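# Place the shelf bench's glass cylinder upright in cart tray

## Task

Pick up the graduated cylinder on the bench that has shelves and set it upright in the cart's top tray. At the end its base must sit on the tray floor itself, not on another cylinder's base, and every other cylinder must still be standing inside the tray. The task fails if any cylinder topples or touches the room floor. The cylinders are glass, so a drop of more than a few centimetres or a hard knock breaks one and also fails the task. Finish by opening the gripper and moving the robot away. The robot must not tip over or end up leaning. Anything that stays in place only because the robot holds it does not count.

## Robot and tools

ROBOT. TidyBot++: a wheeled base (0.54 m long, 0.50 m wide, 0.38 m tall) on four powered casters, carrying one seven-joint arm with a two-finger gripper. The shoulder sits 0.12 m ahead of the base centre, 0.68 m up. Cameras: base_camera (fixed on the base, facing forward and down) and wrist_camera (fisheye, looks along the hand). At the start the arm is folded with the hand pointing down. Folded, it reaches up to 0.08 m past the base front, and the elbow can be up to 1.15 m high.

FRAMES. Base frame: origin on the floor below the base centre, x forward, y left, z up. hand_pose is reported in this frame. It is the point between the finger pads, with its z axis running out along the fingers and its y axis along the closing direction. The odometry frame is the base frame as it was when the scene began. base_odometry heading is in radians, left positive, -3.142 to 3.142. It counts wheel turns, so slip shows up as travel, and it drifts a few cm and degrees over many moves. base_tilt is in degrees, forward and right positive, with about 1 degree of fixed bias.

execute_actions. Argument "actions": a list holding one action, or empty to just read state and images. One action may contain:
- "base": exactly one relative move, counted from where the base last reported itself. {"translate_m": d} drives d metres straight ahead (negative backs up), -2 to 2. {"strafe_m": d} slides sideways d metres, left positive, -2 to 2. {"rotate_rad": d} turns in place d radians, counter-clockwise from above positive, -6.3 to 6.3.
- "joints": absolute targets in radians, keyed by name, for the one arm. joint_1_rad: any angle (whole arm about vertical; positive is clockwise from above, opposite to rotate_rad). joint_2_rad shoulder -2.249 to 2.249. joint_3_rad any angle. joint_4_rad elbow -2.579 to 2.579. joint_5_rad any angle. joint_6_rad wrist -2.099 to 2.099. joint_7_rad any angle (hand down: positive is counter-clockwise from above; at 1.57 the fingers open toward the robot's left and right). gripper_pos is a unitless target from 0 (open, about 85 mm gap) to 1 (closed). The gap is roughly 85 x (1 - gripper_pos) mm. "Any angle" joints take the short way round, so turn them in steps under half a turn. Done tolerances are ±0.039 for joints 1 to 4, ±0.056 for joints 5 to 7, and ±0.03 for the gripper.
- "speeds": optional top speeds for this action only. translate_m and strafe_m 0.05 to 0.5 m/s; rotate_rad 0.1 to 1.57 rad/s. The defaults are the maxima. A base move needing more than 8.667 s is refused, and no action runs longer than 15 s.
Argument "cameras": a list of base_camera, wrist_camera or all. Null or omitted gives all; [] gives none. A bad key or out-of-range value refuses the whole call, and nothing moves. Base and joint motions start together. Anything you omit may still be pushing toward its previous target.

wait: "seconds" 0 to 10. Commands nothing new and returns state and images.
zoom_image: "camera" (base_camera or wrist_camera) and "region" [x0, y0, x1, y1] in pixels of that camera's latest full image, at most 504 x 504. Origin is the top-left corner.
read_manual: optional "section" ("licences"). Returns only licence text.
finished_scene: "scene" (integer). Ends the scene for good once the last command has been held. The goal must hold at that point.

ARM GEOMETRY. With joint_1_rad 0, joint_3_rad 3.14 and joint_5_rad 0, the arm moves in the vertical x-z plane. Tilts from vertical (forward positive) are: upper arm (0.42 m) = j2; forearm (0.31 m) = j2 - j4; hand (0.31 m to hand point) = j2 - j4 - j6. Summing length·sin gives reach ahead of the shoulder, and summing length·cos gives height above it. A downward hand reaches at most about 0.94 m above the floor, and only near the base. Closed fingertips extend about 20 mm past the hand point. Joints move at up to 1.39 rad/s (1.22 rad/s for joints 5 to 7).

RESULT LINES. base_status and joint_status report how each motion ended:
- done: reached target. For the base this means the wheels turned enough, even if they slipped or were blocked.
- off_target: came to rest short and may still push.
- contact_stop / time_out: the old target is dropped and the part holds where it stopped.
- "joint command not followed" plus "cause:": a self-collision check withheld the arm targets. Those joints read not_followed and may be retried on later actions. The gripper target still runs. Nothing checks for arm-to-base contact.
- on_its_own: motion you did not command.
- gripper at 1: done means empty or very thin; off_target means something is held.
motor_effort is percent of maximum, with the peak in brackets; it is noisy and biased. "ARM HIT" means a hard arm-to-base or arm-to-arm hit. "Motor temperatures" lists the arm joints in joint_positions order. MOTOR HOT warns from 60 °C. At 75 °C an OVER-TEMPERATURE FAULT lets the arm sink, and keys read limit_stop_at_motor_heat; resend their targets afterwards. A torque fault (joints 1 to 4: 104.5 N m; joints 5 to 7: 51.3 N m) freezes the arm and gripper for 10 s and skips the rest of the call, but the base keeps moving.

ACCURACY. Friction leaves the hand 1 to 2 cm off, more when stretched out. To correct, send each joint its previous command plus (desired - reading). Repeating the same target does nothing. A held load makes the arm sag. While holding, never command a joint to its current reading. Trust the images over hand_pose. Camera calibration (intrinsics and T_world_to_cam, base frame to camera) is given per camera and updated in results when it changes.

AVOID. Dropping or knocking the glass, lowering it onto another cylinder's base, or releasing it before it stands on the tray floor. Don't drive while the arm is caught on something high (above about 0.8 m), since the robot can tip; back away or retract the arm to level it. Don't make blocked base moves, which keep pushing hard, or push hard with the arm. Holding a load for long heats the motors. Small random pushes may nudge loose objects.

Each tool is called after "Emit:" by a JSON object that holds its "api" and its "payload", one argument or row to a line.

## Session

Emit:
{"api": "execute_actions", "payload": {
  "actions": []
}}

Scene clock: 0.00 s.
Motor temperatures (°C, as the motors report them): [33 32 29 30 33 38 44]
base_odometry: x=+0.000 y=+0.000 heading=+0.000 (m, m, rad; odometry frame)
base_tilt: forward=+0.5 right=+0.1 (deg)
base_status: not commanded
joint_positions: joint_1_rad=-0.042 joint_2_rad=-0.366 joint_3_rad=+3.093 joint_4_rad=-2.525 joint_5_rad=+0.013 joint_6_rad=-0.823 joint_7_rad=+1.565 gripper_pos=+0.000
joint_status: not commanded
motor_effort: joint_1_rad=+0 joint_2_rad=-1 joint_3_rad=+0 joint_4_rad=+15 joint_5_rad=+0 joint_6_rad=+1 joint_7_rad=-1 (%)
hand_pose: x=+0.2785 y=+0.0106 z=+0.5926 quat_wxyz=(+0.010, +0.996, +0.045, +0.080) (m; base frame)
pictures: base_camera, wrist_camera
Images, in order (width x height): base_camera 644x364, wrist_camera 644x476.

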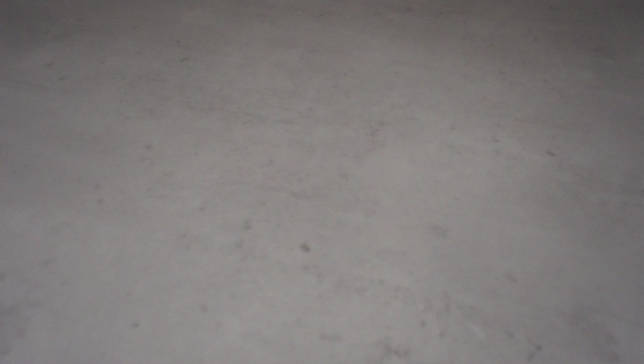

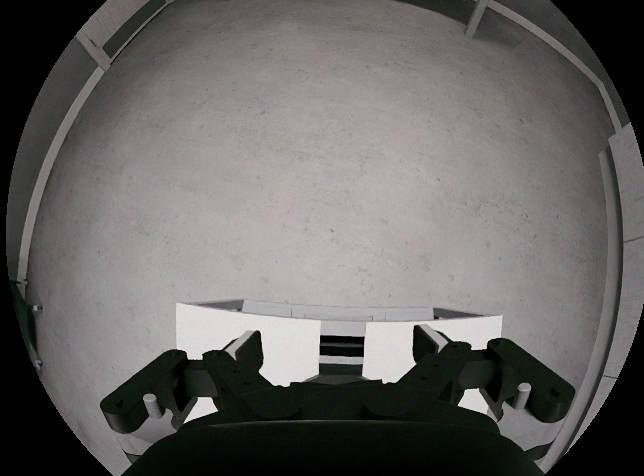

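Emit:
{"api": "execute_actions", "payload": {
  "actions": [
    {"joints":{"joint_6_rad":0.3}}
  ],
  "cameras": ["wrist_camera"]
}}

Emit:
{"api": "execute_actions", "payload": {
  "actions": [
    {"joints":{"joint_1_rad":-1.6}}
  ],
  "cameras": ["wrist_camera"]
}}

Scene clock: 3.70 s.
Motor temperatures (°C, as the motors report them): [33 32 29 30 33 38 44]
base_odometry: x=+0.000 y=+0.000 heading=+0.000 (m, m, rad; odometry frame)
base_tilt: forward=+0.5 right=+0.1 (deg)
base_status: not commanded
joint_positions: joint_1_rad=-0.042 joint_2_rad=-0.366 joint_3_rad=+3.093 joint_4_rad=-2.525 joint_5_rad=+0.013 joint_6_rad=+0.290 joint_7_rad=+1.565 gripper_pos=+0.000
joint_status: all done
motor_effort: joint_1_rad=+1(0) joint_2_rad=-5(5) joint_3_rad=+0(0) joint_4_rad=+19(19) joint_5_rad=-1(0) joint_6_rad=+8(8) joint_7_rad=-1(1) (%)
hand_pose: x=+0.5249 y=+0.0400 z=+0.8081 quat_wxyz=(-0.018, +0.803, +0.044, +0.594) (m; base frame)
pictures: wrist_camera
camera_calibration (this result's frames):
wrist_camera: T_world_to_cam=[[0.103332, -0.994174, -0.0306785, 0.0137866], [-0.244965, 0.0044567, -0.969522, 0.972046], [0.96401, 0.107698, -0.243077, -0.181412], [0, 0, 0, 1]] pos_world=[0.411575, 0.0289118, 0.898746]
Images, in order (width x height): wrist_camera 644x476.

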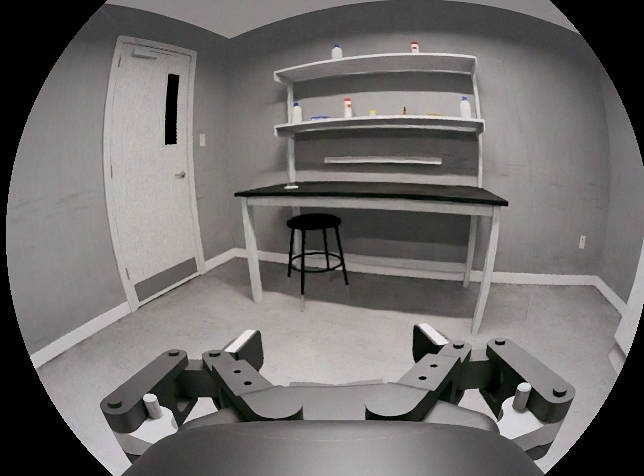

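Scene clock: 6.47 s.
Motor temperatures (°C, as the motors report them): [33 32 29 30 33 38 44]
base_odometry: x=+0.000 y=+0.000 heading=+0.000 (m, m, rad; odometry frame)
base_tilt: forward=+0.5 right=+0.1 (deg)
base_status: not commanded
joint_positions: joint_1_rad=-1.587 joint_2_rad=-0.366 joint_3_rad=+3.093 joint_4_rad=-2.525 joint_5_rad=+0.013 joint_6_rad=+0.290 joint_7_rad=+1.565 gripper_pos=+0.000
joint_status: all done
motor_effort: joint_1_rad=+1(1) joint_2_rad=-5(5) joint_3_rad=+0(0) joint_4_rad=+19(19) joint_5_rad=+0(0) joint_6_rad=+7(8) joint_7_rad=-1(1) (%)
hand_pose: x=+0.0893 y=+0.4068 z=+0.8081 quat_wxyz=(-0.427, +0.544, +0.592, +0.412) (m; base frame)
pictures: wrist_camera
camera_calibration (this result's frames):
wrist_camera: T_world_to_cam=[[0.996483, 0.077981, -0.0306788, -0.0924981], [-0.0106938, -0.244772, -0.969522, 0.944168], [-0.0831136, 0.96644, -0.243077, -0.0568039], [0, 0, 0, 1]] pos_world=[0.0975483, 0.293217, 0.898746]
Images, in order (width x height): wrist_camera 644x476.

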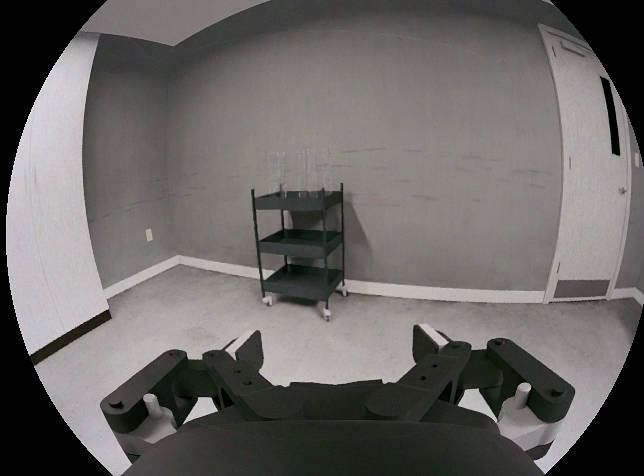

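Emit:
{"api": "zoom_image", "payload": {
  "camera": "wrist_camera",
  "region": [240, 130, 370, 330]
}}

Region (240, 130, 370, 330) of wrist_camera's 644x476 image, scaled by 2.520; it fills the left 328 columns of this view, and the rest is white.

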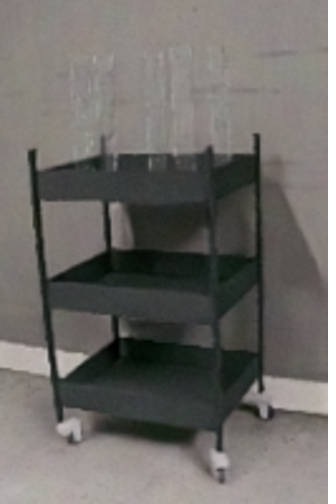

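Emit:
{"api": "execute_actions", "payload": {
  "actions": [
    {"base":{"rotate_rad":-0.29},"joints":{"joint_1_rad":0.0}}
  ],
  "cameras": []
}}

Emit:
{"api": "execute_actions", "payload": {
  "actions": [
    {"base":{"strafe_m":1.25},"joints":{"joint_1_rad":0.04,"joint_3_rad":3.18}}
  ],
  "cameras": ["wrist_camera"]
}}

Emit:
{"api": "execute_actions", "payload": {
  "actions": [
    {"base":{"translate_m":0.95},"joints":{"joint_2_rad":-0.2,"joint_4_rad":-2.0,"joint_6_rad":-0.05}}
  ]
}}

Scene clock: 30.17 s.
Motor temperatures (°C, as the motors report them): [33 32 29 30 33 38 44]
base_odometry: x=+0.000 y=+0.000 heading=-0.290 (m, m, rad; odometry frame)
base_tilt: forward=+0.5 right=+0.1 (deg)
base_status: done
joint_positions: joint_1_rad=-0.013 joint_2_rad=-0.366 joint_3_rad=+3.093 joint_4_rad=-2.525 joint_5_rad=+0.013 joint_6_rad=+0.290 joint_7_rad=+1.565 gripper_pos=+0.000
joint_status: all done
motor_effort: joint_1_rad=+1(1) joint_2_rad=-5(6) joint_3_rad=+0(1) joint_4_rad=+19(19) joint_5_rad=-1(0) joint_6_rad=+8(8) joint_7_rad=-1(1) (%)
hand_pose: x=+0.5259 y=+0.0283 z=+0.8081 quat_wxyz=(-0.010, +0.804, +0.033, +0.594) (m; base frame)
pictures: none
No camera images: the call's "cameras" was empty. Leave "cameras" out to get every camera's image.

Scene clock: 34.03 s.
Motor temperatures (°C, as the motors report them): [33 32 29 30 33 38 44]
base_odometry: x=+0.359 y=+1.198 heading=-0.291 (m, m, rad; odometry frame)
base_tilt: forward=+0.5 right=+0.1 (deg)
base_status: done
joint_positions: joint_1_rad=+0.031 joint_2_rad=-0.366 joint_3_rad=+3.173 joint_4_rad=-2.525 joint_5_rad=+0.013 joint_6_rad=+0.290 joint_7_rad=+1.565 gripper_pos=+0.000
joint_status: all done
motor_effort: joint_1_rad=+0(1) joint_2_rad=-5(7) joint_3_rad=+0(2) joint_4_rad=+19(19) joint_5_rad=+0(0) joint_6_rad=+7(8) joint_7_rad=-1(1) (%)
hand_pose: x=+0.5270 y=-0.0237 z=+0.8086 quat_wxyz=(+0.014, +0.804, -0.024, +0.594) (m; base frame)
pictures: wrist_camera
camera_calibration (this result's frames):
wrist_camera: T_world_to_cam=[[-0.0437989, -0.997284, -0.0592103, 0.050742], [-0.239757, 0.0680279, -0.968447, 0.971232], [0.969844, -0.0282209, -0.242085, -0.18355], [0, 0, 0, 1]] pos_world=[0.413097, -0.0206466, 0.899156]
Images, in order (width x height): wrist_camera 644x476.

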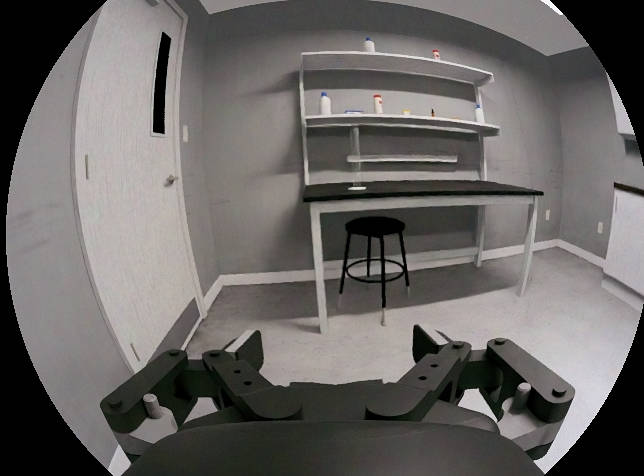

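Scene clock: 37.30 s.
Motor temperatures (°C, as the motors report them): [33 32 29 30 33 38 44]
base_odometry: x=+1.270 y=+0.926 heading=-0.290 (m, m, rad; odometry frame)
base_tilt: forward=+0.5 right=+0.1 (deg)
base_status: done
joint_positions: joint_1_rad=+0.031 joint_2_rad=-0.207 joint_3_rad=+3.173 joint_4_rad=-2.023 joint_5_rad=+0.013 joint_6_rad=-0.020 joint_7_rad=+1.565 gripper_pos=+0.000
joint_status: all done
motor_effort: joint_1_rad=+0(1) joint_2_rad=-12(15) joint_3_rad=+0(1) joint_4_rad=+21(22) joint_5_rad=-1(1) joint_6_rad=+8(8) joint_7_rad=-1(1) (%)
hand_pose: x=+0.6372 y=-0.0327 z=+0.9359 quat_wxyz=(+0.019, +0.794, -0.024, +0.607) (m; base frame)
pictures: base_camera, wrist_camera
camera_calibration (this result's frames):
wrist_camera: T_world_to_cam=[[-0.0474074, -0.997511, -0.0521902, 0.0499118], [-0.206593, 0.0609109, -0.976529, 1.10772], [0.977278, -0.0355125, -0.208966, -0.295755], [0, 0, 0, 1]] pos_world=[0.520249, -0.0281879, 1.02253]
Images, in order (width x height): base_camera 644x364, wrist_camera 644x476.

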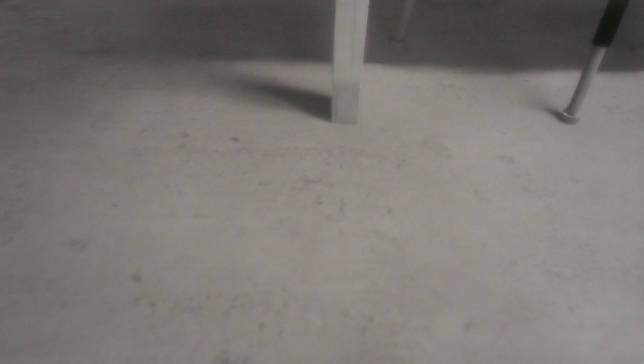

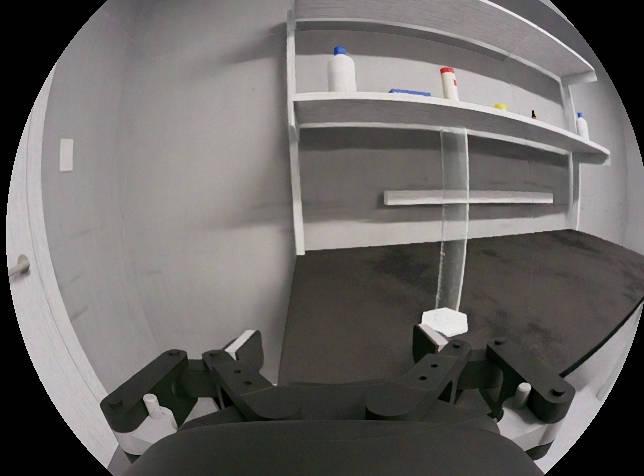

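Emit:
{"api": "execute_actions", "payload": {
  "actions": [
    {"base":{"strafe_m":-0.225},"joints":{"joint_1_rad":-0.01,"joint_3_rad":3.135,"joint_2_rad":-0.19,"joint_4_rad":-1.8,"joint_6_rad":-0.225,"joint_5_rad":-0.01}}
  ]
}}

Scene clock: 51.87 s.
Motor temperatures (°C, as the motors report them): [33 32 29 30 33 38 44]
base_odometry: x=+1.205 y=+0.710 heading=-0.290 (m, m, rad; odometry frame)
base_tilt: forward=+0.5 right=+0.1 (deg)
base_status: done
joint_positions: joint_1_rad=+0.003 joint_2_rad=-0.206 joint_3_rad=+3.149 joint_4_rad=-1.821 joint_5_rad=+0.013 joint_6_rad=-0.193 joint_7_rad=+1.565 gripper_pos=+0.000
joint_status: all done
motor_effort: joint_1_rad=+1(3) joint_2_rad=-13(14) joint_3_rad=-1(3) joint_4_rad=+22(22) joint_5_rad=+0(1) joint_6_rad=+8(8) joint_7_rad=-1(1) (%)
hand_pose: x=+0.6497 y=-0.0049 z=+1.0068 quat_wxyz=(+0.006, +0.786, -0.002, +0.619) (m; base frame)
pictures: base_camera, wrist_camera
camera_calibration (this result's frames):
wrist_camera: T_world_to_cam=[[0.00429847, -0.998915, -0.0463759, 0.0424547], [-0.18231, 0.0448163, -0.982219, 1.16771], [0.983232, 0.0126768, -0.181919, -0.323029], [0, 0, 0, 1]] pos_world=[0.530316, -0.00582894, 1.09015]
Images, in order (width x height): base_camera 644x364, wrist_camera 644x476.

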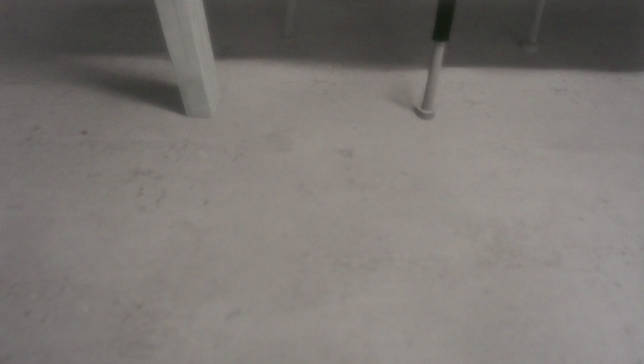

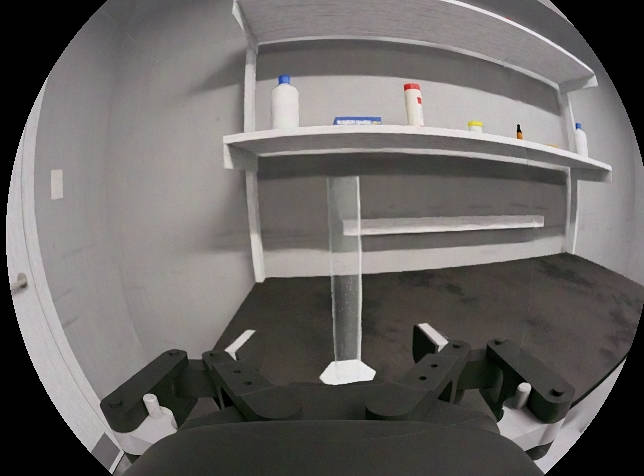

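Emit:
{"api": "execute_actions", "payload": {
  "actions": [
    {"base":{"strafe_m":-0.01}}
  ],
  "cameras": []
}}

Emit:
{"api": "execute_actions", "payload": {
  "actions": [
    {"base":{"translate_m":0.14},"speeds":{"translate_m":0.15}}
  ],
  "cameras": ["wrist_camera"]
}}

Scene clock: 56.20 s.
Motor temperatures (°C, as the motors report them): [33 32 29 30 33 38 44]
base_odometry: x=+1.203 y=+0.700 heading=-0.289 (m, m, rad; odometry frame)
base_tilt: forward=+0.5 right=+0.1 (deg)
base_status: done
joint_positions: joint_1_rad=+0.000 joint_2_rad=-0.206 joint_3_rad=+3.145 joint_4_rad=-1.821 joint_5_rad=+0.013 joint_6_rad=-0.194 joint_7_rad=+1.565 gripper_pos=+0.000
joint_status: not commanded
motor_effort: joint_1_rad=+1(1) joint_2_rad=-14(15) joint_3_rad=-1(3) joint_4_rad=+22(23) joint_5_rad=+0(0) joint_6_rad=+8(8) joint_7_rad=-1(1) (%)
hand_pose: x=+0.6497 y=-0.0018 z=+1.0065 quat_wxyz=(+0.004, +0.786, +0.001, +0.618) (m; base frame)
pictures: none
No camera images: the call's "cameras" was empty. Leave "cameras" out to get every camera's image.

Scene clock: 57.80 s.
Motor temperatures (°C, as the motors report them): [33 32 29 30 33 38 44]
base_odometry: x=+1.337 y=+0.660 heading=-0.290 (m, m, rad; odometry frame)
base_tilt: forward=+0.6 right=+0.1 (deg)
base_status: done
joint_positions: joint_1_rad=+0.000 joint_2_rad=-0.196 joint_3_rad=+3.145 joint_4_rad=-1.820 joint_5_rad=+0.013 joint_6_rad=-0.196 joint_7_rad=+1.565 gripper_pos=+0.000
joint_status: not commanded
motor_effort: joint_1_rad=+0(0) joint_2_rad=-14(16) joint_3_rad=+0(0) joint_4_rad=+22(23) joint_5_rad=+0(0) joint_6_rad=+7(8) joint_7_rad=-1(1) (%)
hand_pose: x=+0.6528 y=-0.0017 z=+1.0008 quat_wxyz=(+0.004, +0.790, +0.001, +0.614) (m; base frame)
pictures: wrist_camera
camera_calibration (this result's frames):
wrist_camera: T_world_to_cam=[[0.00920419, -0.998908, -0.0458105, 0.0415299], [-0.194618, 0.0431469, -0.97993, 1.16805], [0.980836, 0.017935, -0.194008, -0.313589], [0, 0, 0, 1]] pos_world=[0.534519, -0.00328886, 1.08567]
Images, in order (width x height): wrist_camera 644x476.

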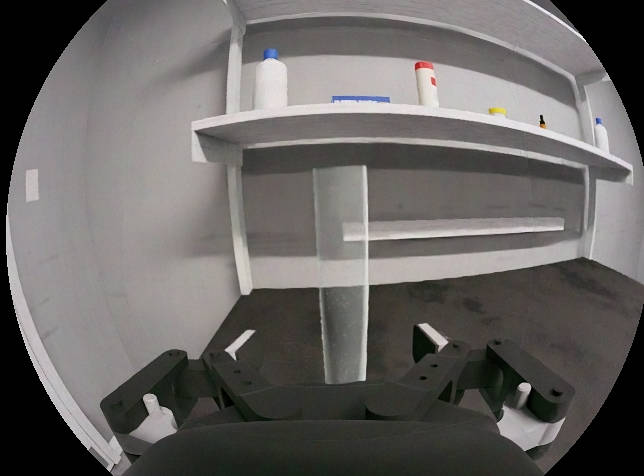

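Emit:
{"api": "execute_actions", "payload": {
  "actions": [
    {"base":{"translate_m":0.07},"speeds":{"translate_m":0.1}}
  ],
  "cameras": ["wrist_camera"]
}}

Scene clock: 61.80 s.
Motor temperatures (°C, as the motors report them): [33 32 29 30 33 38 44]
base_odometry: x=+1.404 y=+0.640 heading=-0.290 (m, m, rad; odometry frame)
base_tilt: forward=+0.5 right=+0.1 (deg)
base_status: done
joint_positions: joint_1_rad=+0.000 joint_2_rad=-0.192 joint_3_rad=+3.145 joint_4_rad=-1.820 joint_5_rad=+0.013 joint_6_rad=-0.196 joint_7_rad=+1.565 gripper_pos=+0.000
joint_status: not commanded
motor_effort: joint_1_rad=+1(1) joint_2_rad=-14(17) joint_3_rad=-1(1) joint_4_rad=+22(22) joint_5_rad=-1(1) joint_6_rad=+8(8) joint_7_rad=-1(0) (%)
hand_pose: x=+0.6539 y=-0.0018 z=+0.9988 quat_wxyz=(+0.004, +0.791, +0.001, +0.612) (m; base frame)
pictures: wrist_camera
camera_calibration (this result's frames):
wrist_camera: T_world_to_cam=[[0.0090098, -0.998908, -0.0458504, 0.0415895], [-0.198634, 0.0431507, -0.979123, 1.16805], [0.980032, 0.0179291, -0.198028, -0.310538], [0, 0, 0, 1]] pos_world=[0.535977, -0.00329056, 1.08408]
Images, in order (width x height): wrist_camera 644x476.

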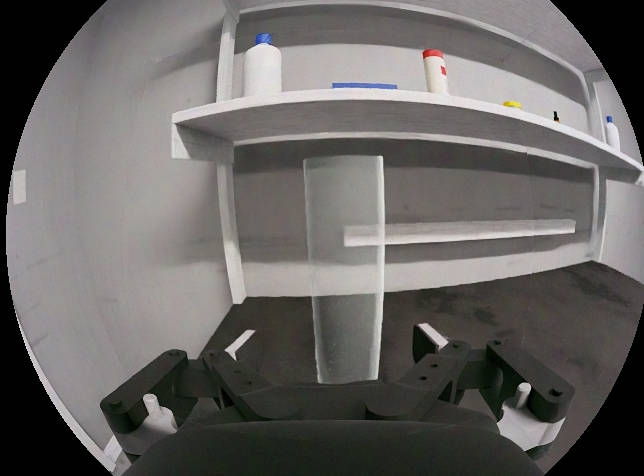

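Emit:
{"api": "execute_actions", "payload": {
  "actions": [
    {"base":{"strafe_m":-0.006},"speeds":{"strafe_m":0.05}}
  ],
  "cameras": []
}}

Emit:
{"api": "execute_actions", "payload": {
  "actions": [
    {"base":{"translate_m":0.025},"joints":{"gripper_pos":0.3},"speeds":{"translate_m":0.05}}
  ],
  "cameras": ["wrist_camera"]
}}

Scene clock: 66.13 s.
Motor temperatures (°C, as the motors report them): [33 32 29 30 33 38 44]
base_odometry: x=+1.403 y=+0.634 heading=-0.290 (m, m, rad; odometry frame)
base_tilt: forward=+0.5 right=+0.0 (deg)
base_status: done
joint_positions: joint_1_rad=-0.001 joint_2_rad=-0.192 joint_3_rad=+3.144 joint_4_rad=-1.820 joint_5_rad=+0.013 joint_6_rad=-0.196 joint_7_rad=+1.565 gripper_pos=+0.000
joint_status: not commanded
motor_effort: joint_1_rad=+1(1) joint_2_rad=-14(15) joint_3_rad=-1(1) joint_4_rad=+22(23) joint_5_rad=-1(1) joint_6_rad=+8(7) joint_7_rad=+0(1) (%)
hand_pose: x=+0.6539 y=-0.0007 z=+0.9988 quat_wxyz=(+0.004, +0.791, +0.001, +0.612) (m; base frame)
pictures: none
No camera images: the call's "cameras" was empty. Leave "cameras" out to get every camera's image.

Scene clock: 67.10 s.
Motor temperatures (°C, as the motors report them): [33 32 29 30 33 38 44]
base_odometry: x=+1.427 y=+0.627 heading=-0.290 (m, m, rad; odometry frame)
base_tilt: forward=+0.6 right=+0.1 (deg)
base_status: done
joint_positions: joint_1_rad=-0.001 joint_2_rad=-0.191 joint_3_rad=+3.144 joint_4_rad=-1.820 joint_5_rad=+0.013 joint_6_rad=-0.196 joint_7_rad=+1.565 gripper_pos=+0.300
joint_status: all done
motor_effort: joint_1_rad=+1(2) joint_2_rad=-14(17) joint_3_rad=-1(2) joint_4_rad=+22(22) joint_5_rad=-1(1) joint_6_rad=+8(8) joint_7_rad=+0(1) (%)
hand_pose: x=+0.6541 y=-0.0007 z=+0.9984 quat_wxyz=(+0.004, +0.791, +0.001, +0.612) (m; base frame)
pictures: wrist_camera
camera_calibration (this result's frames):
wrist_camera: T_world_to_cam=[[0.0108175, -0.998898, -0.045677, 0.0412614], [-0.199516, 0.042605, -0.978968, 1.1681], [0.979835, 0.0197033, -0.198836, -0.309841], [0, 0, 0, 1]] pos_world=[0.536201, -0.00244599, 1.08381]
Images, in order (width x height): wrist_camera 644x476.

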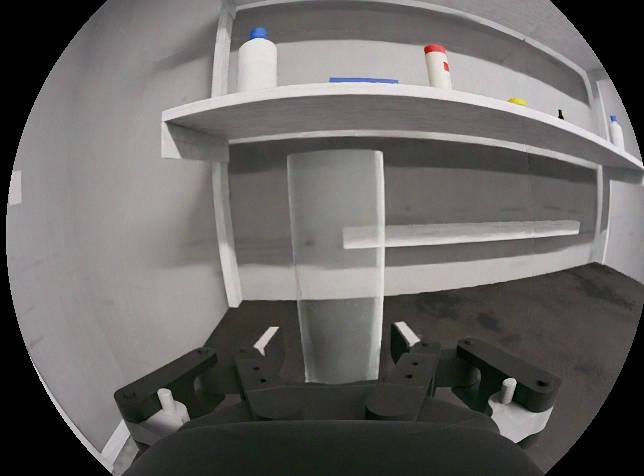

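Centred. Close.

Emit:
{"api": "execute_actions", "payload": {
  "actions": [
    {"joints":{"gripper_pos":0.7}}
  ],
  "cameras": ["wrist_camera"]
}}

Scene clock: 69.83 s.
Motor temperatures (°C, as the motors report them): [33 32 29 30 33 38 44]
base_odometry: x=+1.427 y=+0.627 heading=-0.290 (m, m, rad; odometry frame)
base_tilt: forward=+0.5 right=+0.1 (deg)
base_status: not commanded
joint_positions: joint_1_rad=-0.001 joint_2_rad=-0.191 joint_3_rad=+3.144 joint_4_rad=-1.820 joint_5_rad=+0.013 joint_6_rad=-0.196 joint_7_rad=+1.565 gripper_pos=+0.564
joint_status: gripper_pos off_target (ended at +0.564, target +0.700)
motor_effort: joint_1_rad=+1(0) joint_2_rad=-14(14) joint_3_rad=+0(1) joint_4_rad=+22(22) joint_5_rad=-1(1) joint_6_rad=+8(8) joint_7_rad=+0(0) (%)
hand_pose: x=+0.6541 y=-0.0007 z=+0.9986 quat_wxyz=(+0.004, +0.791, +0.001, +0.612) (m; base frame)
pictures: wrist_camera
camera_calibration (this result's frames):
wrist_camera: T_world_to_cam=[[0.0108332, -0.998898, -0.0456728, 0.0412561], [-0.199185, 0.0426044, -0.979035, 1.16816], [0.979902, 0.0197034, -0.198504, -0.310207], [0, 0, 0, 1]] pos_world=[0.536205, -0.00244592, 1.08397]
Images, in order (width x height): wrist_camera 644x476.

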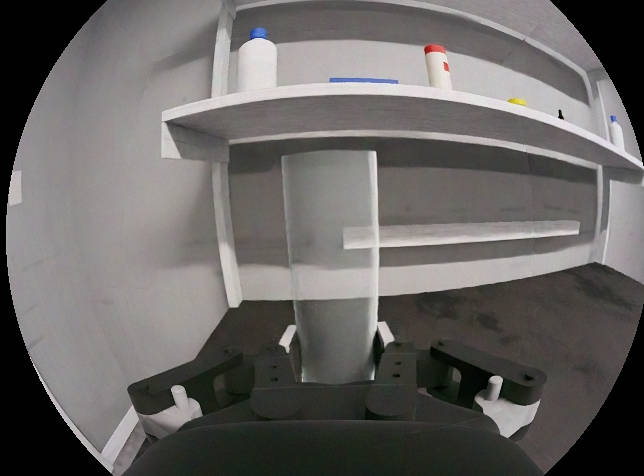

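Emit:
{"api": "execute_actions", "payload": {
  "actions": [
    {"joints":{"gripper_pos":0.85}}
  ],
  "cameras": []
}}

Emit:
{"api": "execute_actions", "payload": {
  "actions": [
    {"joints":{"joint_4_rad":-1.62,"joint_6_rad":-0.405}}
  ],
  "cameras": ["wrist_camera"]
}}

Scene clock: 73.17 s.
Motor temperatures (°C, as the motors report them): [33 32 29 30 33 38 44]
base_odometry: x=+1.427 y=+0.627 heading=-0.290 (m, m, rad; odometry frame)
base_tilt: forward=+0.6 right=+0.1 (deg)
base_status: not commanded
joint_positions: joint_1_rad=-0.001 joint_2_rad=-0.191 joint_3_rad=+3.144 joint_4_rad=-1.820 joint_5_rad=+0.013 joint_6_rad=-0.196 joint_7_rad=+1.565 gripper_pos=+0.564
joint_status: gripper_pos off_target (ended at +0.564, target +0.850)
motor_effort: joint_1_rad=+0(0) joint_2_rad=-14(14) joint_3_rad=+0(0) joint_4_rad=+22(22) joint_5_rad=+0(0) joint_6_rad=+8(8) joint_7_rad=+0(0) (%)
hand_pose: x=+0.6541 y=-0.0007 z=+0.9986 quat_wxyz=(+0.004, +0.791, +0.001, +0.612) (m; base frame)
pictures: none
No camera images: the call's "cameras" was empty. Leave "cameras" out to get every camera's image.

Scene clock: 74.30 s.
Motor temperatures (°C, as the motors report them): [33 32 29 30 33 38 44]
base_odometry: x=+1.427 y=+0.627 heading=-0.290 (m, m, rad; odometry frame)
base_tilt: forward=+0.5 right=+0.1 (deg)
base_status: not commanded
joint_positions: joint_1_rad=-0.001 joint_2_rad=-0.189 joint_3_rad=+3.144 joint_4_rad=-1.652 joint_5_rad=+0.013 joint_6_rad=-0.384 joint_7_rad=+1.565 gripper_pos=+0.564
joint_status: all done
motor_effort: joint_1_rad=+1(1) joint_2_rad=-16(17) joint_3_rad=-1(1) joint_4_rad=+24(26) joint_5_rad=+0(0) joint_6_rad=+9(10) joint_7_rad=+0(0) (%)
hand_pose: x=+0.6520 y=-0.0015 z=+1.0436 quat_wxyz=(+0.005, +0.798, +0.000, +0.603) (m; base frame)
pictures: wrist_camera
camera_calibration (this result's frames):
wrist_camera: T_world_to_cam=[[0.00727106, -0.998916, -0.045985, 0.045215], [-0.22172, 0.0432311, -0.974151, 1.22139], [0.975083, 0.0172789, -0.221166, -0.272419], [0, 0, 0, 1]] pos_world=[0.536108, -0.0029287, 1.13164]
Images, in order (width x height): wrist_camera 644x476.

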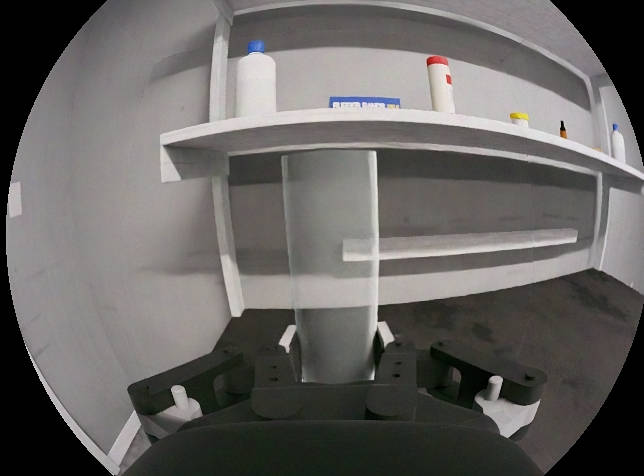

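Emit:
{"api": "execute_actions", "payload": {
  "actions": [
    {"base":{"translate_m":-1.98},"joints":{"joint_6_rad":-0.38}}
  ],
  "cameras": []
}}

Emit:
{"api": "execute_actions", "payload": {
  "actions": [
    {"base":{"strafe_m":-0.42}}
  ],
  "cameras": []
}}

Emit:
{"api": "execute_actions", "payload": {
  "actions": [
    {"base":{"rotate_rad":1.5},"speeds":{"rotate_rad":0.8}}
  ]
}}

Scene clock: 88.43 s.
Motor temperatures (°C, as the motors report them): [33 32 29 31 33 38 44]
base_odometry: x=-0.471 y=+1.193 heading=-0.290 (m, m, rad; odometry frame)
base_tilt: forward=+0.5 right=+0.1 (deg)
base_status: done
joint_positions: joint_1_rad=-0.001 joint_2_rad=-0.181 joint_3_rad=+3.144 joint_4_rad=-1.652 joint_5_rad=+0.013 joint_6_rad=-0.384 joint_7_rad=+1.565 gripper_pos=+0.564
joint_status: all done
motor_effort: joint_1_rad=+0(1) joint_2_rad=-15(20) joint_3_rad=+0(3) joint_4_rad=+24(26) joint_5_rad=+0(0) joint_6_rad=+9(10) joint_7_rad=-1(0) (%)
hand_pose: x=+0.6548 y=-0.0009 z=+1.0395 quat_wxyz=(+0.004, +0.800, +0.001, +0.600) (m; base frame)
pictures: none
No camera images: the call's "cameras" was empty. Leave "cameras" out to get every camera's image.

Scene clock: 90.63 s.
Motor temperatures (°C, as the motors report them): [33 32 29 31 33 38 44]
base_odometry: x=-0.591 y=+0.790 heading=-0.291 (m, m, rad; odometry frame)
base_tilt: forward=+0.5 right=+0.1 (deg)
base_status: done
joint_positions: joint_1_rad=-0.003 joint_2_rad=-0.181 joint_3_rad=+3.142 joint_4_rad=-1.652 joint_5_rad=+0.013 joint_6_rad=-0.384 joint_7_rad=+1.565 gripper_pos=+0.564
joint_status: not commanded
motor_effort: joint_1_rad=+0(1) joint_2_rad=-16(16) joint_3_rad=-1(2) joint_4_rad=+25(25) joint_5_rad=-1(0) joint_6_rad=+10(10) joint_7_rad=-1(0) (%)
hand_pose: x=+0.6548 y=+0.0008 z=+1.0396 quat_wxyz=(+0.003, +0.800, +0.002, +0.600) (m; base frame)
pictures: none
No camera images: the call's "cameras" was empty. Leave "cameras" out to get every camera's image.

Scene clock: 93.30 s.
Motor temperatures (°C, as the motors report them): [33 32 29 31 33 38 44]
base_odometry: x=-0.591 y=+0.790 heading=+1.209 (m, m, rad; odometry frame)
base_tilt: forward=+0.5 right=+0.1 (deg)
base_status: done
joint_positions: joint_1_rad=-0.007 joint_2_rad=-0.181 joint_3_rad=+3.138 joint_4_rad=-1.652 joint_5_rad=+0.013 joint_6_rad=-0.384 joint_7_rad=+1.565 gripper_pos=+0.564
joint_status: not commanded
motor_effort: joint_1_rad=+0(1) joint_2_rad=-16(18) joint_3_rad=+0(3) joint_4_rad=+24(26) joint_5_rad=-1(1) joint_6_rad=+9(10) joint_7_rad=-1(1) (%)
hand_pose: x=+0.6547 y=+0.0057 z=+1.0396 quat_wxyz=(+0.001, +0.800, +0.006, +0.600) (m; base frame)
pictures: base_camera, wrist_camera
camera_calibration (this result's frames):
wrist_camera: T_world_to_cam=[[0.0195891, -0.998798, -0.0449225, 0.0430249], [-0.229526, 0.0392385, -0.972511, 1.22122], [0.973105, 0.0293615, -0.228482, -0.267249], [0, 0, 0, 1]] pos_world=[0.539521, 0.00290109, 1.12852]
Images, in order (width x height): base_camera 644x364, wrist_camera 644x476.

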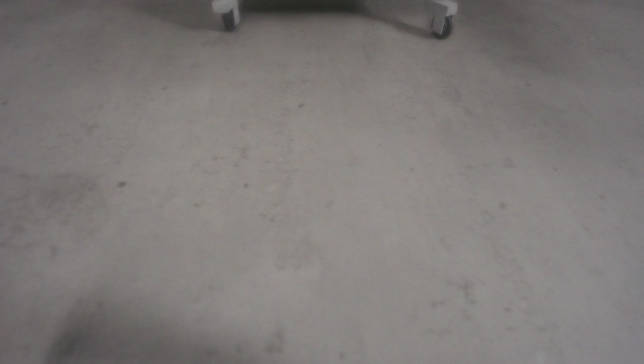

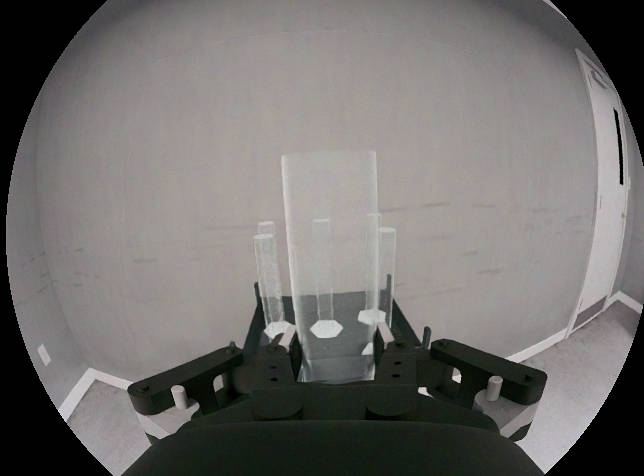

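Emit:
{"api": "execute_actions", "payload": {
  "actions": [
    {"joints":{"joint_1_rad":0.3,"joint_4_rad":-1.45,"joint_6_rad":-0.75}}
  ],
  "cameras": ["wrist_camera"]
}}

Emit:
{"api": "zoom_image", "payload": {
  "camera": "wrist_camera",
  "region": [60, 150, 380, 390]
}}

Scene clock: 96.93 s.
Motor temperatures (°C, as the motors report them): [33 32 29 31 33 38 44]
base_odometry: x=-0.591 y=+0.790 heading=+1.209 (m, m, rad; odometry frame)
base_tilt: forward=+0.5 right=+0.1 (deg)
base_status: not commanded
joint_positions: joint_1_rad=+0.289 joint_2_rad=-0.181 joint_3_rad=+3.138 joint_4_rad=-1.488 joint_5_rad=+0.013 joint_6_rad=-0.730 joint_7_rad=+1.565 gripper_pos=+0.564
joint_status: all done
motor_effort: joint_1_rad=+1(1) joint_2_rad=-15(17) joint_3_rad=+0(1) joint_4_rad=+23(25) joint_5_rad=-1(2) joint_6_rad=+8(10) joint_7_rad=-1(1) (%)
hand_pose: x=+0.6039 y=-0.1437 z=+1.0376 quat_wxyz=(+0.080, +0.843, -0.121, +0.518) (m; base frame)
pictures: wrist_camera
camera_calibration (this result's frames):
wrist_camera: T_world_to_cam=[[-0.285406, -0.957292, -0.0462065, 0.0861727], [-0.372388, 0.155189, -0.91501, 1.25673], [0.883103, -0.243943, -0.400776, -0.0199938], [0, 0, 0, 1]] pos_world=[0.510243, -0.117416, 1.14589]
Images, in order (width x height): wrist_camera 644x476.

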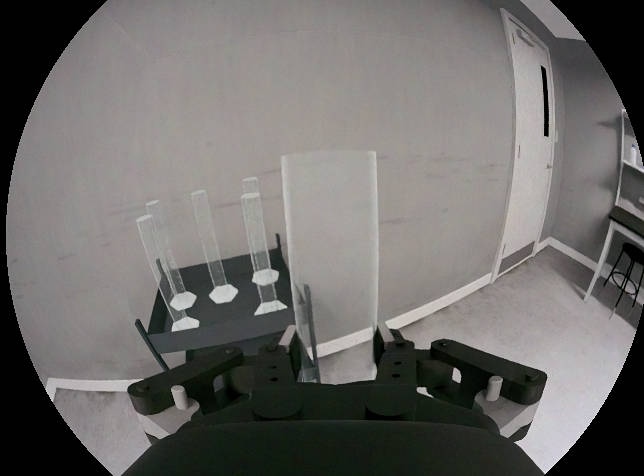

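Region (60, 150, 380, 390) of wrist_camera's 644x476 image, scaled by 1.575; it fills the top 378 rows of this view, and the rest is white.

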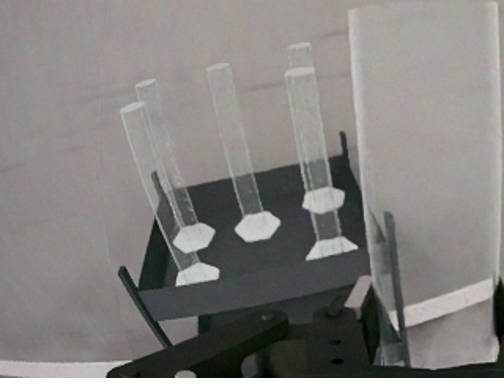

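Emit:
{"api": "execute_actions", "payload": {
  "actions": [
    {"base":{"translate_m":0.2},"speeds":{"translate_m":0.15},"joints":{"joint_1_rad":-0.04,"joint_4_rad":-1.6,"joint_6_rad":-0.375}}
  ]
}}

Scene clock: 112.40 s.
Motor temperatures (°C, as the motors report them): [33 32 29 31 33 38 44]
base_odometry: x=-0.521 y=+0.977 heading=+1.210 (m, m, rad; odometry frame)
base_tilt: forward=+0.5 right=+0.1 (deg)
base_status: done
joint_positions: joint_1_rad=-0.030 joint_2_rad=-0.180 joint_3_rad=+3.138 joint_4_rad=-1.587 joint_5_rad=+0.013 joint_6_rad=-0.416 joint_7_rad=+1.565 gripper_pos=+0.564
joint_status: all done
motor_effort: joint_1_rad=+1(1) joint_2_rad=-17(19) joint_3_rad=-1(2) joint_4_rad=+24(25) joint_5_rad=+0(1) joint_6_rad=+10(10) joint_7_rad=-1(0) (%)
hand_pose: x=+0.6551 y=+0.0179 z=+1.0690 quat_wxyz=(-0.006, +0.790, +0.015, +0.612) (m; base frame)
pictures: base_camera, wrist_camera
camera_calibration (this result's frames):
wrist_camera: T_world_to_cam=[[0.0434207, -0.99806, -0.0446265, 0.0405532], [-0.199159, 0.035125, -0.979338, 1.23697], [0.979005, 0.0514113, -0.197247, -0.298831], [0, 0, 0, 1]] pos_world=[0.537149, 0.0123894, 1.15427]
Images, in order (width x height): base_camera 644x364, wrist_camera 644x476.

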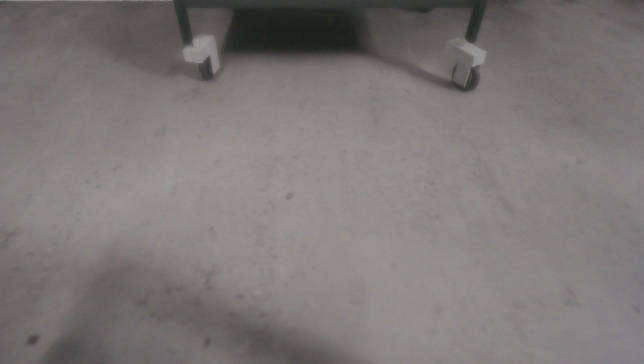

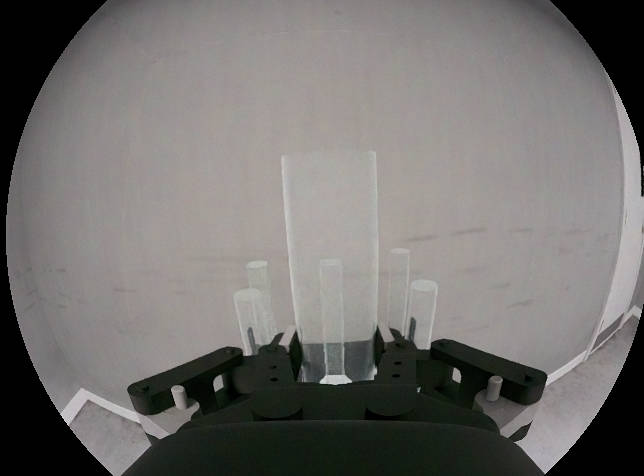

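Emit:
{"api": "execute_actions", "payload": {
  "actions": [
    {"base":{"translate_m":0.21},"speeds":{"translate_m":0.12}}
  ]
}}

Scene clock: 118.83 s.
Motor temperatures (°C, as the motors report them): [33 32 29 31 33 38 44]
base_odometry: x=-0.447 y=+1.174 heading=+1.211 (m, m, rad; odometry frame)
base_tilt: forward=+0.5 right=+0.0 (deg)
base_status: done
joint_positions: joint_1_rad=-0.030 joint_2_rad=-0.179 joint_3_rad=+3.138 joint_4_rad=-1.588 joint_5_rad=+0.013 joint_6_rad=-0.415 joint_7_rad=+1.565 gripper_pos=+0.564
joint_status: not commanded
motor_effort: joint_1_rad=+1(1) joint_2_rad=-17(19) joint_3_rad=+0(1) joint_4_rad=+24(25) joint_5_rad=+0(0) joint_6_rad=+9(10) joint_7_rad=-1(1) (%)
hand_pose: x=+0.6553 y=+0.0179 z=+1.0686 quat_wxyz=(-0.006, +0.791, +0.015, +0.612) (m; base frame)
pictures: base_camera, wrist_camera
camera_calibration (this result's frames):
wrist_camera: T_world_to_cam=[[0.0434921, -0.998056, -0.0446331, 0.0405402], [-0.199728, 0.0350873, -0.979223, 1.2368], [0.978886, 0.051503, -0.197814, -0.298438], [0, 0, 0, 1]] pos_world=[0.537397, 0.0124361, 1.15387]
Images, in order (width x height): base_camera 644x364, wrist_camera 644x476.

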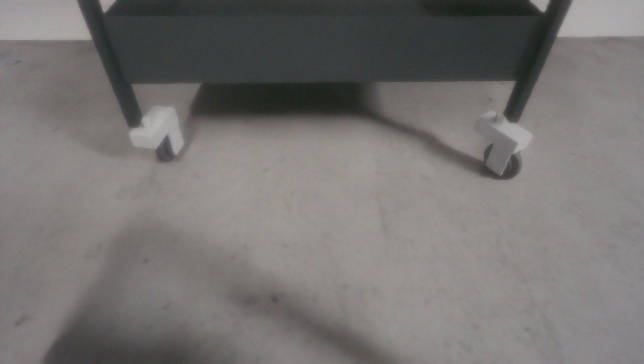

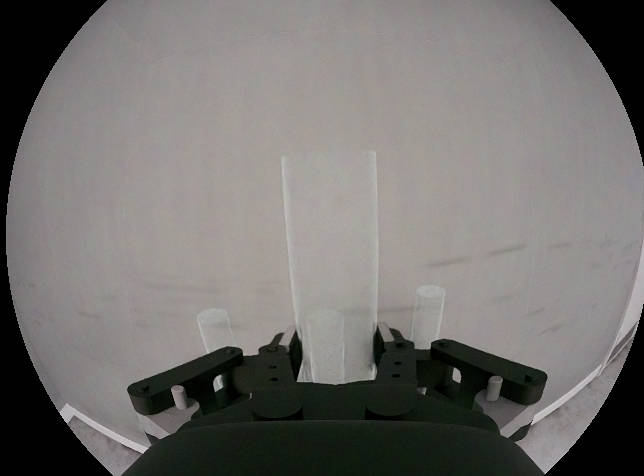

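Emit:
{"api": "execute_actions", "payload": {
  "actions": [
    {"base":{"translate_m":0.02},"speeds":{"translate_m":0.05},"joints":{"joint_4_rad":-1.81,"joint_6_rad":-0.165}}
  ],
  "cameras": ["wrist_camera"]
}}

Emit:
{"api": "execute_actions", "payload": {
  "actions": [
    {"joints":{"joint_4_rad":-2.0,"joint_6_rad":0.025}}
  ],
  "cameras": ["wrist_camera"]
}}

Scene clock: 127.63 s.
Motor temperatures (°C, as the motors report them): [33 32 29 31 33 38 44]
base_odometry: x=-0.440 y=+1.193 heading=+1.211 (m, m, rad; odometry frame)
base_tilt: forward=+0.6 right=+0.0 (deg)
base_status: done
joint_positions: joint_1_rad=-0.030 joint_2_rad=-0.180 joint_3_rad=+3.138 joint_4_rad=-1.803 joint_5_rad=+0.013 joint_6_rad=-0.208 joint_7_rad=+1.565 gripper_pos=+0.564
joint_status: all done
motor_effort: joint_1_rad=+1(1) joint_2_rad=-16(19) joint_3_rad=+0(2) joint_4_rad=+25(25) joint_5_rad=+0(1) joint_6_rad=+9(10) joint_7_rad=+0(1) (%)
hand_pose: x=+0.6579 y=+0.0188 z=+0.9992 quat_wxyz=(-0.007, +0.793, +0.016, +0.609) (m; base frame)
pictures: wrist_camera
camera_calibration (this result's frames):
wrist_camera: T_world_to_cam=[[0.0459722, -0.997948, -0.0445578, 0.0365098], [-0.206932, 0.0341237, -0.97776, 1.17264], [0.977275, 0.0541702, -0.204939, -0.306625], [0, 0, 0, 1]] pos_world=[0.540635, 0.0130301, 1.08534]
Images, in order (width x height): wrist_camera 644x476.

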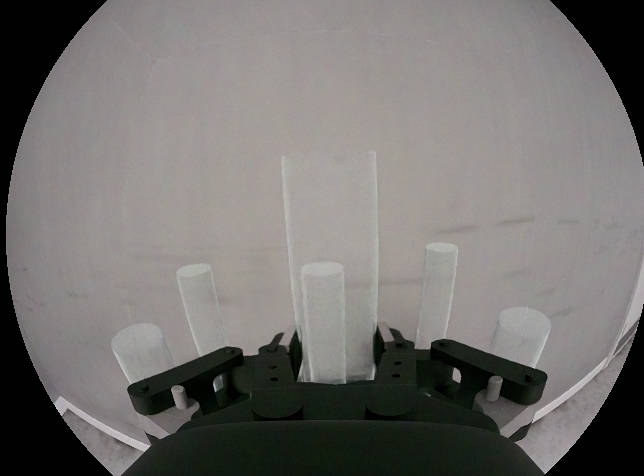

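Scene clock: 128.83 s.
Motor temperatures (°C, as the motors report them): [33 32 29 31 33 38 44]
base_odometry: x=-0.440 y=+1.193 heading=+1.211 (m, m, rad; odometry frame)
base_tilt: forward=+0.6 right=+0.1 (deg)
base_status: not commanded
joint_positions: joint_1_rad=-0.030 joint_2_rad=-0.180 joint_3_rad=+3.138 joint_4_rad=-1.994 joint_5_rad=+0.013 joint_6_rad=-0.018 joint_7_rad=+1.565 gripper_pos=+0.564
joint_status: all done
motor_effort: joint_1_rad=+1(1) joint_2_rad=-16(17) joint_3_rad=+0(0) joint_4_rad=+24(26) joint_5_rad=-1(1) joint_6_rad=+10(10) joint_7_rad=-1(1) (%)
hand_pose: x=+0.6490 y=+0.0193 z=+0.9400 quat_wxyz=(-0.007, +0.793, +0.017, +0.609) (m; base frame)
pictures: wrist_camera
camera_calibration (this result's frames):
wrist_camera: T_world_to_cam=[[0.0484577, -0.997814, -0.0449361, 0.0334632], [-0.207476, 0.0339522, -0.977651, 1.11312], [0.977039, 0.0566978, -0.205378, -0.309651], [0, 0, 0, 1]] pos_world=[0.531866, 0.0131536, 1.02615]
Images, in order (width x height): wrist_camera 644x476.

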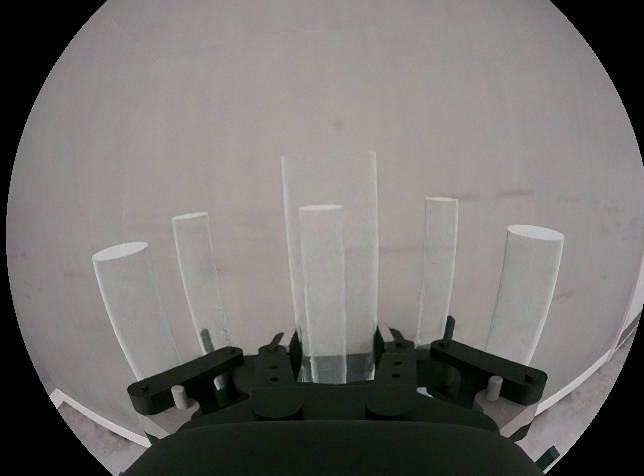

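Emit:
{"api": "execute_actions", "payload": {
  "actions": [
    {"joints":{"joint_4_rad":-2.09,"joint_6_rad":0.12}}
  ],
  "cameras": ["wrist_camera"]
}}

Scene clock: 132.17 s.
Motor temperatures (°C, as the motors report them): [33 32 29 31 33 38 44]
base_odometry: x=-0.440 y=+1.193 heading=+1.211 (m, m, rad; odometry frame)
base_tilt: forward=+0.5 right=+0.1 (deg)
base_status: not commanded
joint_positions: joint_1_rad=-0.030 joint_2_rad=-0.180 joint_3_rad=+3.138 joint_4_rad=-2.083 joint_5_rad=+0.013 joint_6_rad=+0.076 joint_7_rad=+1.565 gripper_pos=+0.564
joint_status: all done
motor_effort: joint_1_rad=+0(0) joint_2_rad=-15(16) joint_3_rad=-1(1) joint_4_rad=+24(24) joint_5_rad=-1(0) joint_6_rad=+10(9) joint_7_rad=-1(1) (%)
hand_pose: x=+0.6414 y=+0.0194 z=+0.9144 quat_wxyz=(-0.008, +0.791, +0.017, +0.611) (m; base frame)
pictures: wrist_camera
camera_calibration (this result's frames):
wrist_camera: T_world_to_cam=[[0.0498942, -0.99773, -0.0452172, 0.0321394], [-0.202697, 0.0342158, -0.978644, 1.08444], [0.97797, 0.057994, -0.20053, -0.312535], [0, 0, 0, 1]] pos_world=[0.523858, 0.0130868, 1.00006]
Images, in order (width x height): wrist_camera 644x476.

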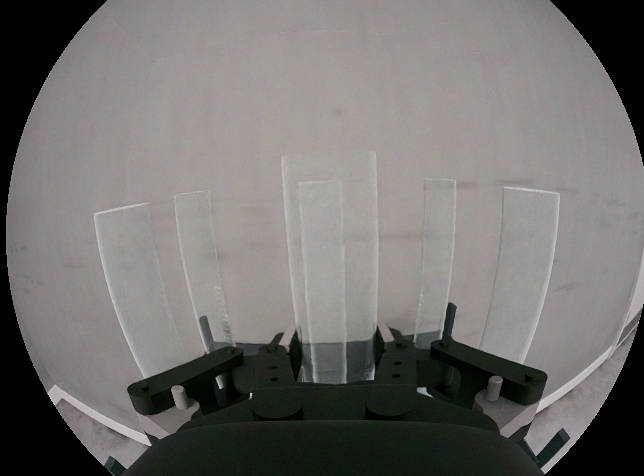

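Emit:
{"api": "execute_actions", "payload": {
  "actions": [
    {"joints":{"joint_4_rad":-2.135,"joint_6_rad":0.165}}
  ],
  "cameras": ["wrist_camera"]
}}

Scene clock: 146.37 s.
Motor temperatures (°C, as the motors report them): [33 32 29 31 33 39 44]
base_odometry: x=-0.440 y=+1.193 heading=+1.211 (m, m, rad; odometry frame)
base_tilt: forward=+0.5 right=+0.1 (deg)
base_status: not commanded
joint_positions: joint_1_rad=-0.030 joint_2_rad=-0.180 joint_3_rad=+3.138 joint_4_rad=-2.126 joint_5_rad=+0.013 joint_6_rad=+0.122 joint_7_rad=+1.565 gripper_pos=+0.564
joint_status: all done
motor_effort: joint_1_rad=+0(1) joint_2_rad=-15(16) joint_3_rad=+0(1) joint_4_rad=+23(24) joint_5_rad=-1(1) joint_6_rad=+9(10) joint_7_rad=-1(1) (%)
hand_pose: x=+0.6370 y=+0.0194 z=+0.9028 quat_wxyz=(-0.008, +0.790, +0.017, +0.612) (m; base frame)
pictures: wrist_camera
camera_calibration (this result's frames):
wrist_camera: T_world_to_cam=[[0.0506195, -0.997687, -0.0453756, 0.0315486], [-0.199542, 0.0344145, -0.979285, 1.07074], [0.978581, 0.0586252, -0.197338, -0.313851], [0, 0, 0, 1]] pos_world=[0.51919, 0.0130261, 0.988058]
Images, in order (width x height): wrist_camera 644x476.

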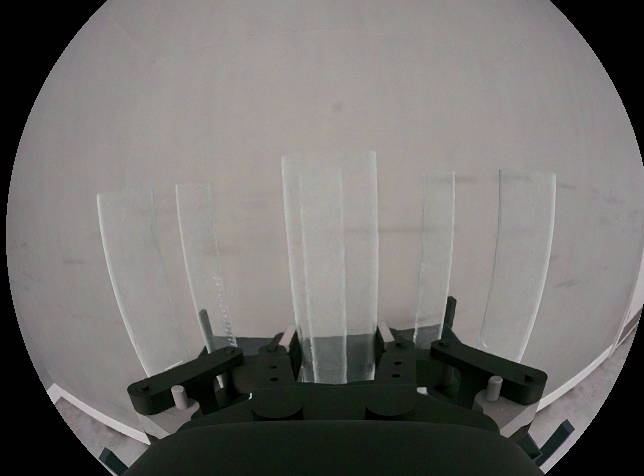

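Little sign of contact yet; a bit lower.

Emit:
{"api": "execute_actions", "payload": {
  "actions": [
    {"joints":{"joint_4_rad":-2.17,"joint_6_rad":0.2}}
  ],
  "cameras": ["wrist_camera"]
}}

Scene clock: 149.13 s.
Motor temperatures (°C, as the motors report them): [33 32 29 31 33 39 44]
base_odometry: x=-0.440 y=+1.193 heading=+1.211 (m, m, rad; odometry frame)
base_tilt: forward=+0.5 right=+0.1 (deg)
base_status: not commanded
joint_positions: joint_1_rad=-0.030 joint_2_rad=-0.180 joint_3_rad=+3.138 joint_4_rad=-2.153 joint_5_rad=+0.013 joint_6_rad=+0.164 joint_7_rad=+1.565 gripper_pos=+0.564
joint_status: all done
motor_effort: joint_1_rad=+0(0) joint_2_rad=-14(15) joint_3_rad=-1(1) joint_4_rad=+22(23) joint_5_rad=-1(0) joint_6_rad=+9(10) joint_7_rad=+0(1) (%)
hand_pose: x=+0.6349 y=+0.0195 z=+0.8992 quat_wxyz=(-0.009, +0.786, +0.017, +0.618) (m; base frame)
pictures: wrist_camera
camera_calibration (this result's frames):
wrist_camera: T_world_to_cam=[[0.0517991, -0.997628, -0.0453326, 0.0308035], [-0.185433, 0.0349959, -0.982034, 1.06028], [0.981291, 0.0592746, -0.18318, -0.326897], [0, 0, 0, 1]] pos_world=[0.515797, 0.0130015, 0.982749]
Images, in order (width x height): wrist_camera 644x476.

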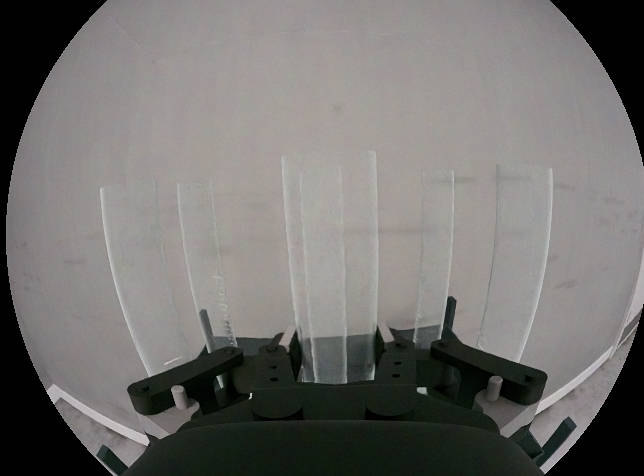

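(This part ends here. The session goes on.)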